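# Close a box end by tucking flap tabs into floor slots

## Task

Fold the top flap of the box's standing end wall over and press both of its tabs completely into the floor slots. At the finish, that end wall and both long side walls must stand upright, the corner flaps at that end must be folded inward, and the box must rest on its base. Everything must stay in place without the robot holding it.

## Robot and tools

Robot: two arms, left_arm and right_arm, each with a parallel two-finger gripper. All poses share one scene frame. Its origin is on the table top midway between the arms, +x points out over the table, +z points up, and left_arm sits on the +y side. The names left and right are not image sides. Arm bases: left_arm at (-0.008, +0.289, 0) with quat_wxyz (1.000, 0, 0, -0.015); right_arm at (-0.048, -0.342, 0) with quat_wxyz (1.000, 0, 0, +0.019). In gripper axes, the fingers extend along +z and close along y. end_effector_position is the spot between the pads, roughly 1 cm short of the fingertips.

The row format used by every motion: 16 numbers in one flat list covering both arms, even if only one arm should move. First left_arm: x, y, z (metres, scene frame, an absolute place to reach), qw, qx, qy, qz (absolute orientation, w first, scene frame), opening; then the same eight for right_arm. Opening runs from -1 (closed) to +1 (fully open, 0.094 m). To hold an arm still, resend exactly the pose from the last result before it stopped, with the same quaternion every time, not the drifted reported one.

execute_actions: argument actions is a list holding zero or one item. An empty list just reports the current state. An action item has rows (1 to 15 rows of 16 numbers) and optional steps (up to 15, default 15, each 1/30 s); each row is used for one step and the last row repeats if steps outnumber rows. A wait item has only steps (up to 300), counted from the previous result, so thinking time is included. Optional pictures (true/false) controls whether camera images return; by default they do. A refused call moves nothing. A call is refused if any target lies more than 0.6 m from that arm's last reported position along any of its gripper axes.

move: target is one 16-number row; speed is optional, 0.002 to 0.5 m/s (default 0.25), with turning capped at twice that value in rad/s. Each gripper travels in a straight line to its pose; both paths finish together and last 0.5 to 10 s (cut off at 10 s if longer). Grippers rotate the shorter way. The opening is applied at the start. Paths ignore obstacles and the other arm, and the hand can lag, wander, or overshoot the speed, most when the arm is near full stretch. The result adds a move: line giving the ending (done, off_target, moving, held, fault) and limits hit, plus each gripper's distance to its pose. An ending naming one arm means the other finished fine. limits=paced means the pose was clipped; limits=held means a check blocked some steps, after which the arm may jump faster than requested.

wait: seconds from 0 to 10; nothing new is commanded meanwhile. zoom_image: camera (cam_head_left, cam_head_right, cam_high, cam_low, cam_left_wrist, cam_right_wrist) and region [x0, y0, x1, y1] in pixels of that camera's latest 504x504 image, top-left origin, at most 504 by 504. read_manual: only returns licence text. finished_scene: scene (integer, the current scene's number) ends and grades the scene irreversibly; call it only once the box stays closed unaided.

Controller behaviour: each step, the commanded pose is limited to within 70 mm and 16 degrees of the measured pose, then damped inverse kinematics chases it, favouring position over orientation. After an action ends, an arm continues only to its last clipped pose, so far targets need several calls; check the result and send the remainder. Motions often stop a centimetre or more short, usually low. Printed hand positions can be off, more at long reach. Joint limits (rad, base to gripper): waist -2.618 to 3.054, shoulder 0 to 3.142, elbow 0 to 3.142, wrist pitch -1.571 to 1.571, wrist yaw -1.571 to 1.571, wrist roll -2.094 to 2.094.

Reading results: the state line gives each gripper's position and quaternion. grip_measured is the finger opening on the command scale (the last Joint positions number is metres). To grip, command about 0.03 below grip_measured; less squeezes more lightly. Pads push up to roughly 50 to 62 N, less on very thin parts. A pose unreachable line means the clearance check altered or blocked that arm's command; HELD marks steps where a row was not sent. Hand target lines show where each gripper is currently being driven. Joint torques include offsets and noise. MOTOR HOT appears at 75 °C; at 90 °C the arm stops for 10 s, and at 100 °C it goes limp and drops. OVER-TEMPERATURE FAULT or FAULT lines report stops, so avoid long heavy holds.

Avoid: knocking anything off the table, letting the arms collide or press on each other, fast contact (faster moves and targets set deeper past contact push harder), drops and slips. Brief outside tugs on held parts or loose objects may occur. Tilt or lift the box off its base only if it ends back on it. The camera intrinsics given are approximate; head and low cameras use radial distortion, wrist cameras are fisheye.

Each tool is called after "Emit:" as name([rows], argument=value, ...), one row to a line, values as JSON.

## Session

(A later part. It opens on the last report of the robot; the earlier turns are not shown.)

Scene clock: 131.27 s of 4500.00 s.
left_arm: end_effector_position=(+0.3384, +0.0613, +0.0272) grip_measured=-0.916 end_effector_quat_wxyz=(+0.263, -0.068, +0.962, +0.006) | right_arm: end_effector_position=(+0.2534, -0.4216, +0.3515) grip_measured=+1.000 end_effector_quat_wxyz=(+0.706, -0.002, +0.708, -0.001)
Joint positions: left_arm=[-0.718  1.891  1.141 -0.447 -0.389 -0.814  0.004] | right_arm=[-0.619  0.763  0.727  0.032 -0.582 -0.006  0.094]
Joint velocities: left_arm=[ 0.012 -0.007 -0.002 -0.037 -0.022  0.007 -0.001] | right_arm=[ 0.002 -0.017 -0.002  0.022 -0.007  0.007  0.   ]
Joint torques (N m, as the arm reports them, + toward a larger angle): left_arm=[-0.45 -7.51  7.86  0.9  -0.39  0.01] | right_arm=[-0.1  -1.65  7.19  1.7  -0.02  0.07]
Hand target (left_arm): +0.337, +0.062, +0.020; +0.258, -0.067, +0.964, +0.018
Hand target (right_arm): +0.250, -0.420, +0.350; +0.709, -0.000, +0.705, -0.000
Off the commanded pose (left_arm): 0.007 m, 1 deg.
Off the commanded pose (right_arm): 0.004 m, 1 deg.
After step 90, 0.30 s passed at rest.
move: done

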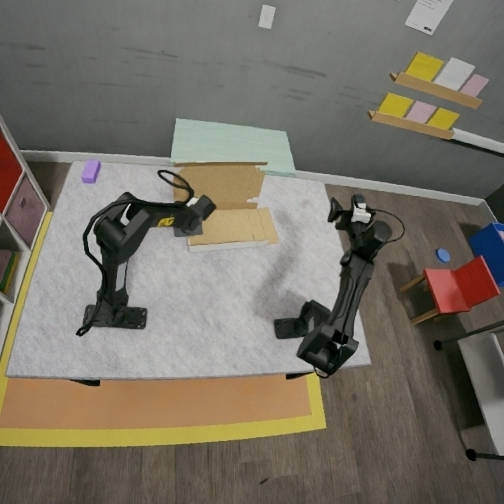

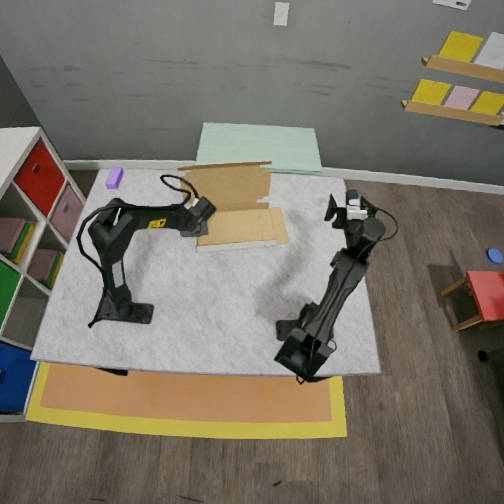

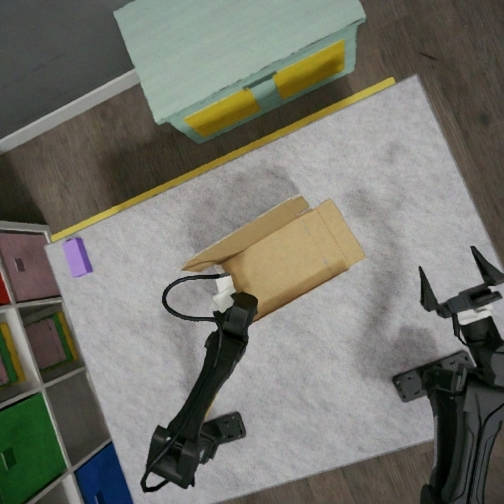

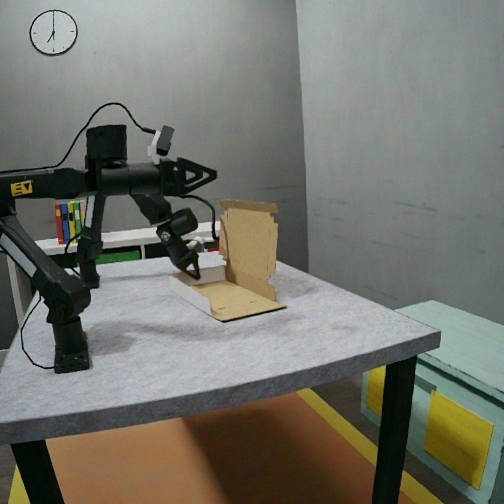

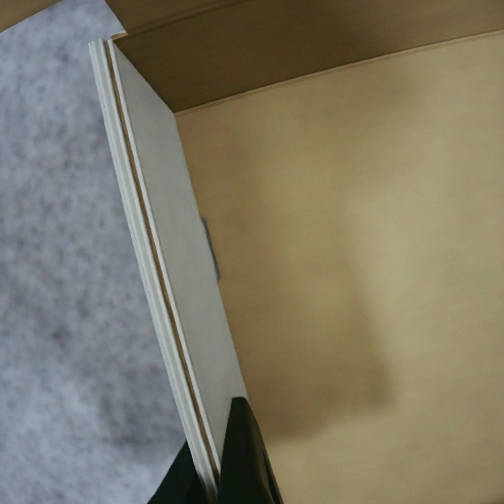

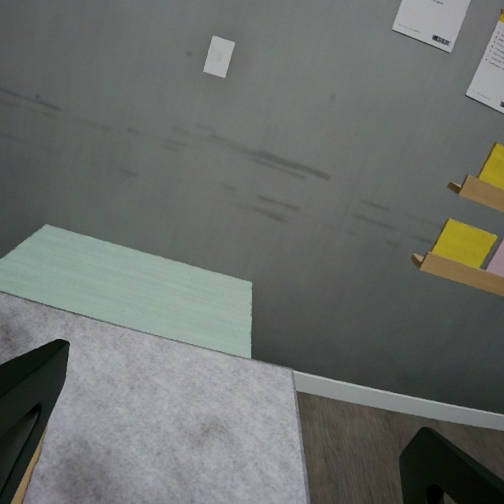

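Emit:
move(target=[0.337,0.062,0.005,0.258,-0.067,0.964,0.018,-0.95,0.25,-0.42,0.35,0.709,0,0.705,0,1], speed=0.01)

Emit:
move(target=[0.337,0.062,0.024,0.258,-0.067,0.964,0.018,-0.5,0.25,-0.42,0.35,0.709,0,0.705,0,1], speed=0.02)

Emit:
move(target=[0.31,0.05,0.11,0.258,-0.067,0.964,0.018,-0.3,0.25,-0.42,0.35,0.709,0,0.705,0,1], speed=0.1)

Emit:
zoom_image(camera="cam_left_wrist", region=[80,50,380,504])

Emit:
zoom_image(camera="cam_low", region=[150,240,260,330])

Scene clock: 140.47 s of 4500.00 s.
left_arm: end_effector_position=(+0.3399, +0.0610, +0.0265) grip_measured=-0.928 end_effector_quat_wxyz=(+0.267, -0.069, +0.961, +0.008) | right_arm: end_effector_position=(+0.2534, -0.4216, +0.3515) grip_measured=+1.000 end_effector_quat_wxyz=(+0.706, -0.002, +0.708, -0.001)
Joint positions: left_arm=[-0.72   1.896  1.141 -0.438 -0.397 -0.814  0.003] | right_arm=[-0.619  0.763  0.727  0.032 -0.582 -0.006  0.094]
Joint velocities: left_arm=[ 0.017 -0.012 -0.007 -0.066  0.022  0.007 -0.   ] | right_arm=[ 0.007 -0.017 -0.017 -0.007 -0.051  0.066  0.   ]
Joint torques (N m, as the arm reports them, + toward a larger angle): left_arm=[-0.45 -6.12  5.04  1.29 -0.28  0.  ] | right_arm=[-0.1  -1.66  7.19  1.7  -0.03  0.07]
Hand target (left_arm): +0.336, +0.063, +0.006; +0.258, -0.067, +0.964, +0.018
Hand target (right_arm): +0.250, -0.420, +0.350; +0.709, -0.000, +0.705, -0.000
Off the commanded pose (left_arm): 0.022 m, 2 deg.
Off the commanded pose (right_arm): 0.004 m, 1 deg.
After step 90, 3.77 s passed at rest.
move: off_target (left_arm)

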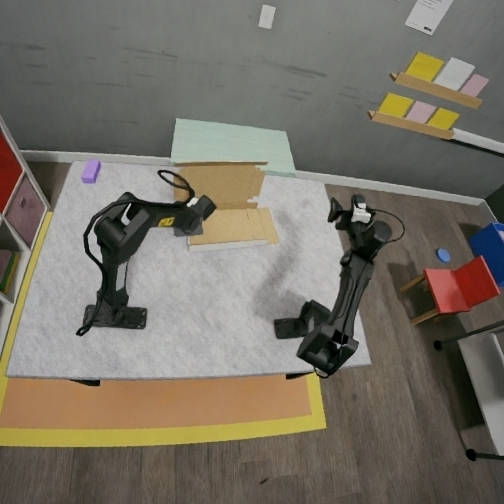

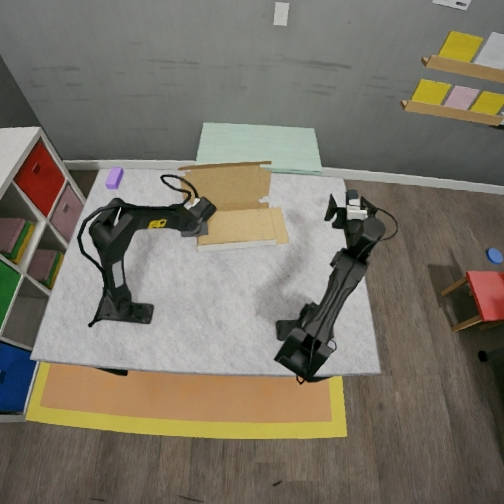

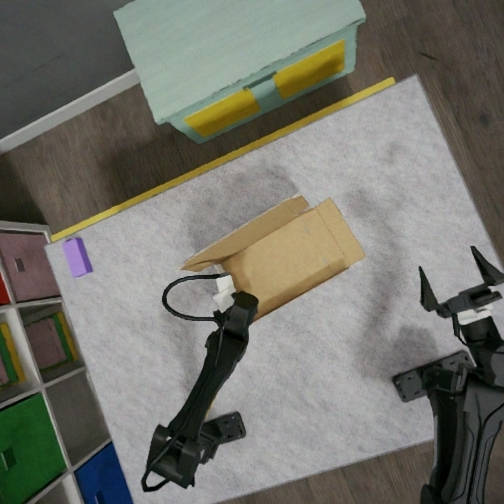

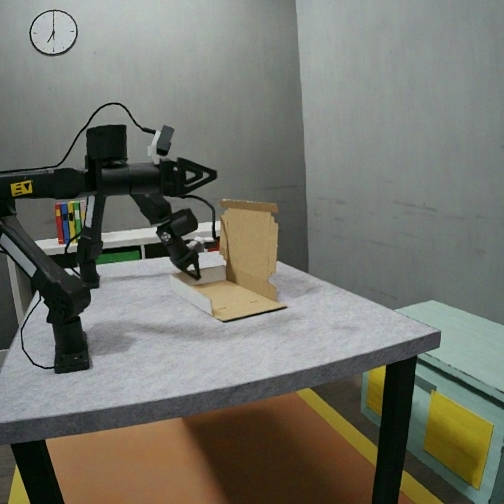

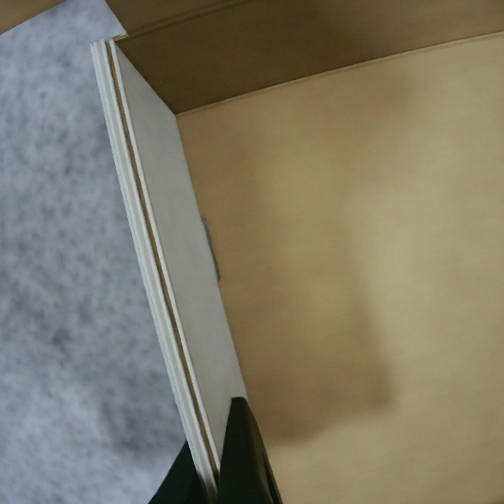

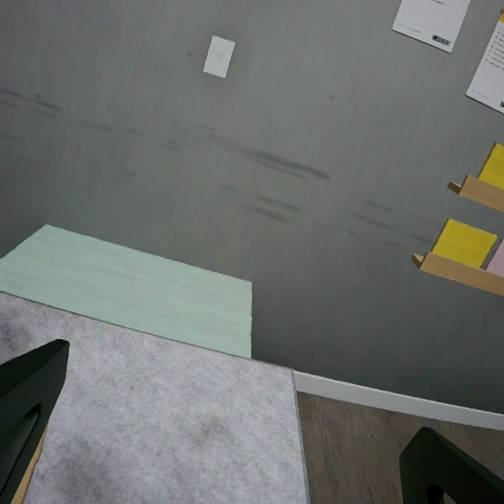

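Scene clock: 141.40 s of 4500.00 s.
left_arm: end_effector_position=(+0.3385, +0.0622, +0.0260) grip_measured=-0.502 end_effector_quat_wxyz=(+0.264, -0.068, +0.962, +0.011) | right_arm: end_effector_position=(+0.2534, -0.4216, +0.3515) grip_measured=+1.000 end_effector_quat_wxyz=(+0.706, -0.002, +0.708, -0.001)
Joint positions: left_arm=[-0.72   1.895  1.141 -0.447 -0.397 -0.814  0.023] | right_arm=[-0.619  0.763  0.727  0.032 -0.582 -0.006  0.094]
Joint velocities: left_arm=[-0.002 -0.017 -0.002 -0.007 -0.022  0.037 -0.   ] | right_arm=[-0.007 -0.012  0.012  0.037 -0.007 -0.037  0.   ]
Joint torques (N m, as the arm reports them, + toward a larger angle): left_arm=[-0.36 -8.51  8.64  0.73 -0.26  0.01] | right_arm=[-0.09 -1.66  7.19  1.7  -0.03  0.07]
Hand target (left_arm): +0.337, +0.062, +0.024; +0.258, -0.067, +0.964, +0.018
Hand target (right_arm): +0.250, -0.420, +0.350; +0.709, -0.000, +0.705, -0.000
Off the commanded pose (left_arm): 0.002 m, 1 deg.
Off the commanded pose (right_arm): 0.004 m, 1 deg.
move: done

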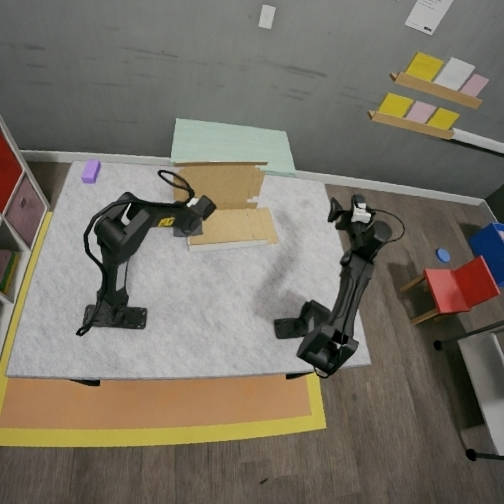

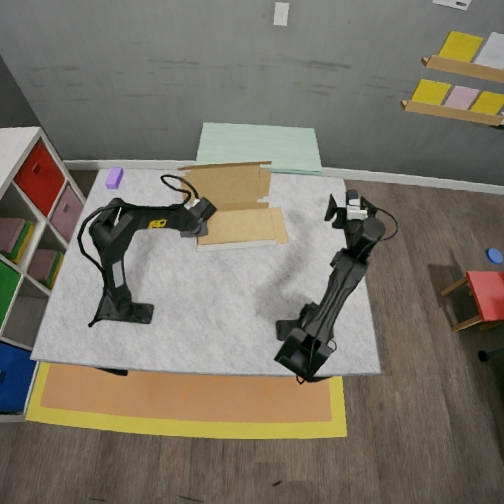

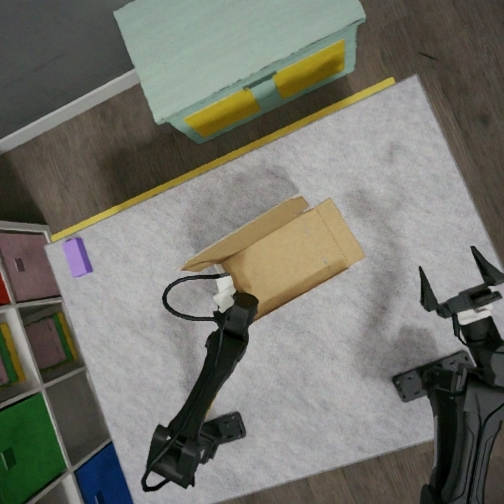

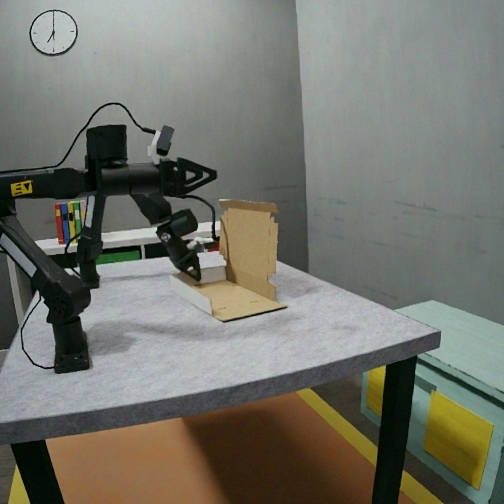

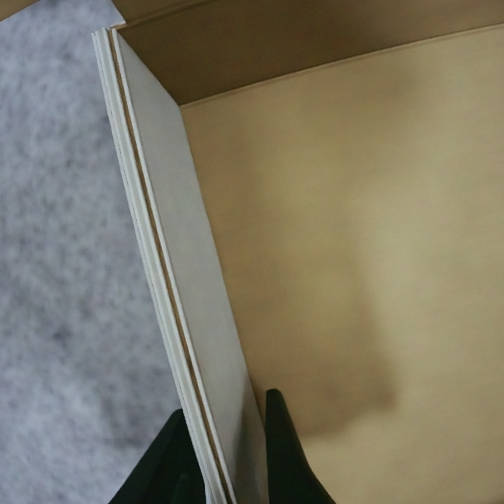

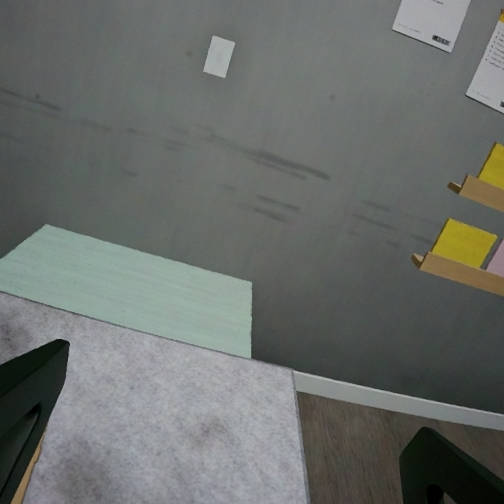

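Scene clock: 142.93 s of 4500.00 s.
left_arm: end_effector_position=(+0.3090, +0.0496, +0.0998) grip_measured=-0.302 end_effector_quat_wxyz=(+0.248, -0.063, +0.967, +0.016) | right_arm: end_effector_position=(+0.2534, -0.4216, +0.3515) grip_measured=+1.000 end_effector_quat_wxyz=(+0.706, -0.002, +0.708, -0.001)
Joint positions: left_arm=[-0.797  1.777  1.321 -0.807 -0.404 -0.893  0.033] | right_arm=[-0.619  0.763  0.727  0.032 -0.582 -0.006  0.094]
Joint velocities: left_arm=[-0.012 -0.002 -0.017  0.037  0.022  0.051 -0.001] | right_arm=[-0.032 -0.007 -0.002 -0.007 -0.081 -0.051  0.   ]
Joint torques (N m, as the arm reports them, + toward a larger angle): left_arm=[-0.57 -9.76  9.75  0.68 -0.52 -0.05] | right_arm=[-0.11 -1.67  7.2   1.7  -0.02  0.07]
Hand target (left_arm): +0.310, +0.049, +0.110; +0.258, -0.067, +0.964, +0.017
Hand target (right_arm): +0.250, -0.420, +0.350; +0.709, -0.000, +0.705, -0.000
Off the commanded pose (left_arm): 0.010 m, 1 deg.
Off the commanded pose (right_arm): 0.004 m, 1 deg.
move: done

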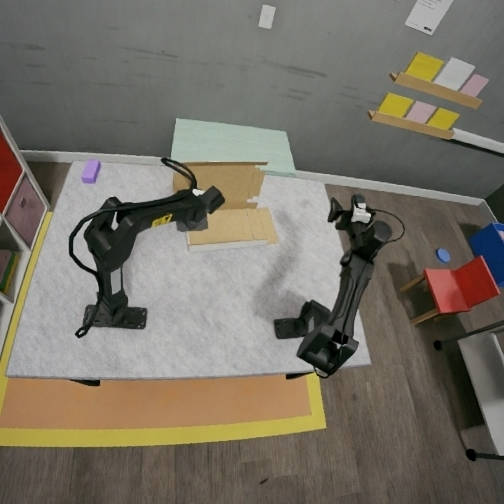

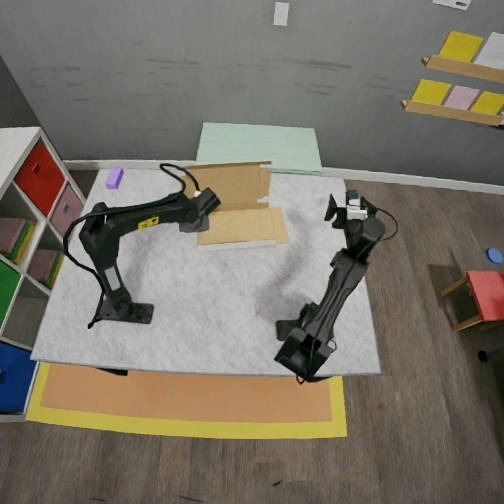

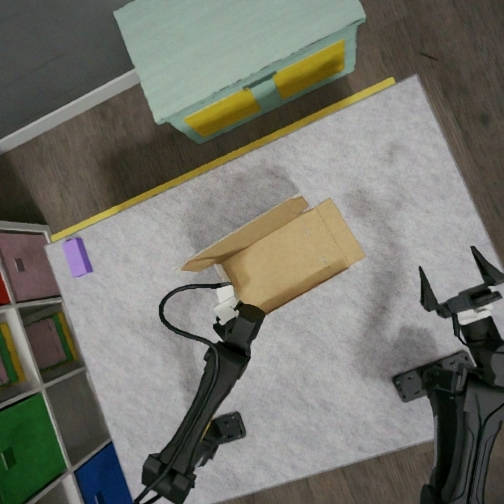

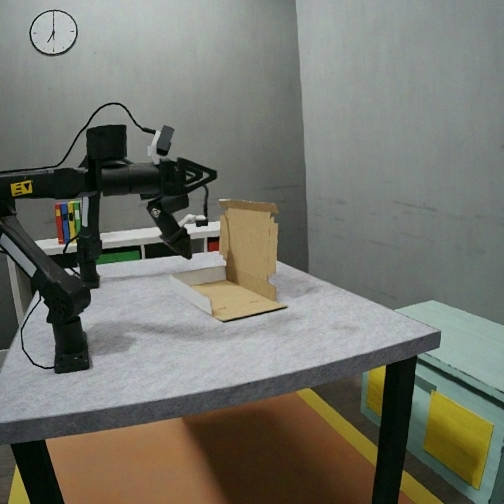

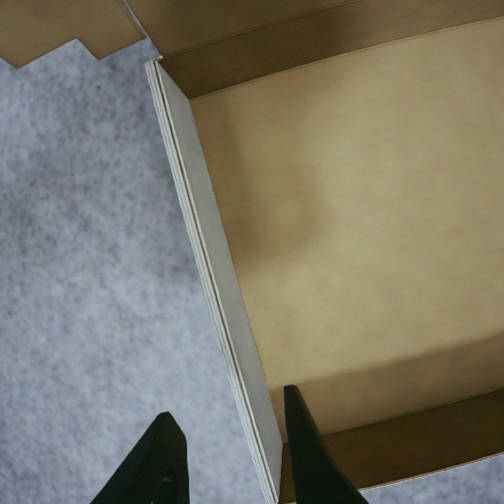

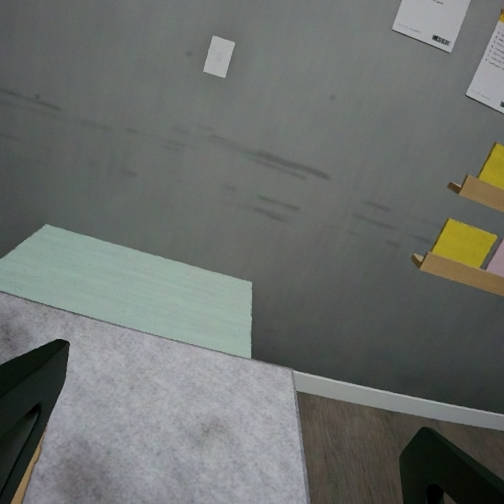

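Region (80, 50, 380, 504) of cam_left_wrist's 504x504 image, scaled by 1.110, with more detail than that image has; it fills the left 333 columns of this view, and the rest is white.

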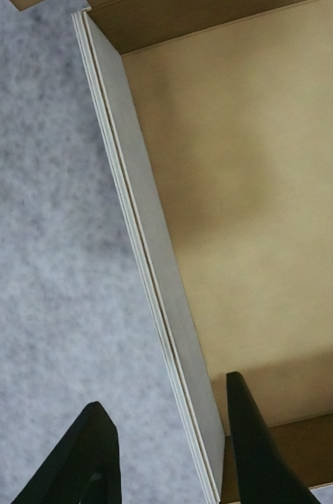

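Region (150, 240, 260, 330) of cam_low's 504x504 image, scaled by 4.582, with more detail than that image has; it fills the top 412 rows of this view, and the rest is white.

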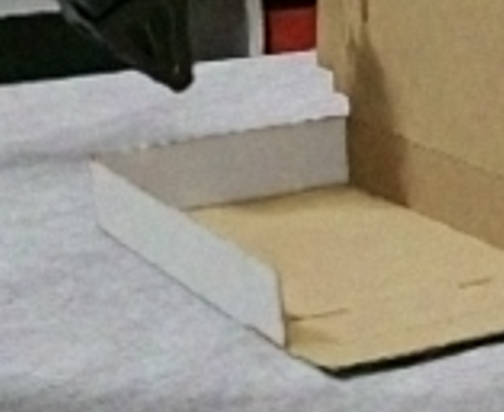

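Emit:
finished_scene(scene=1)

The scene is finished: the task was done.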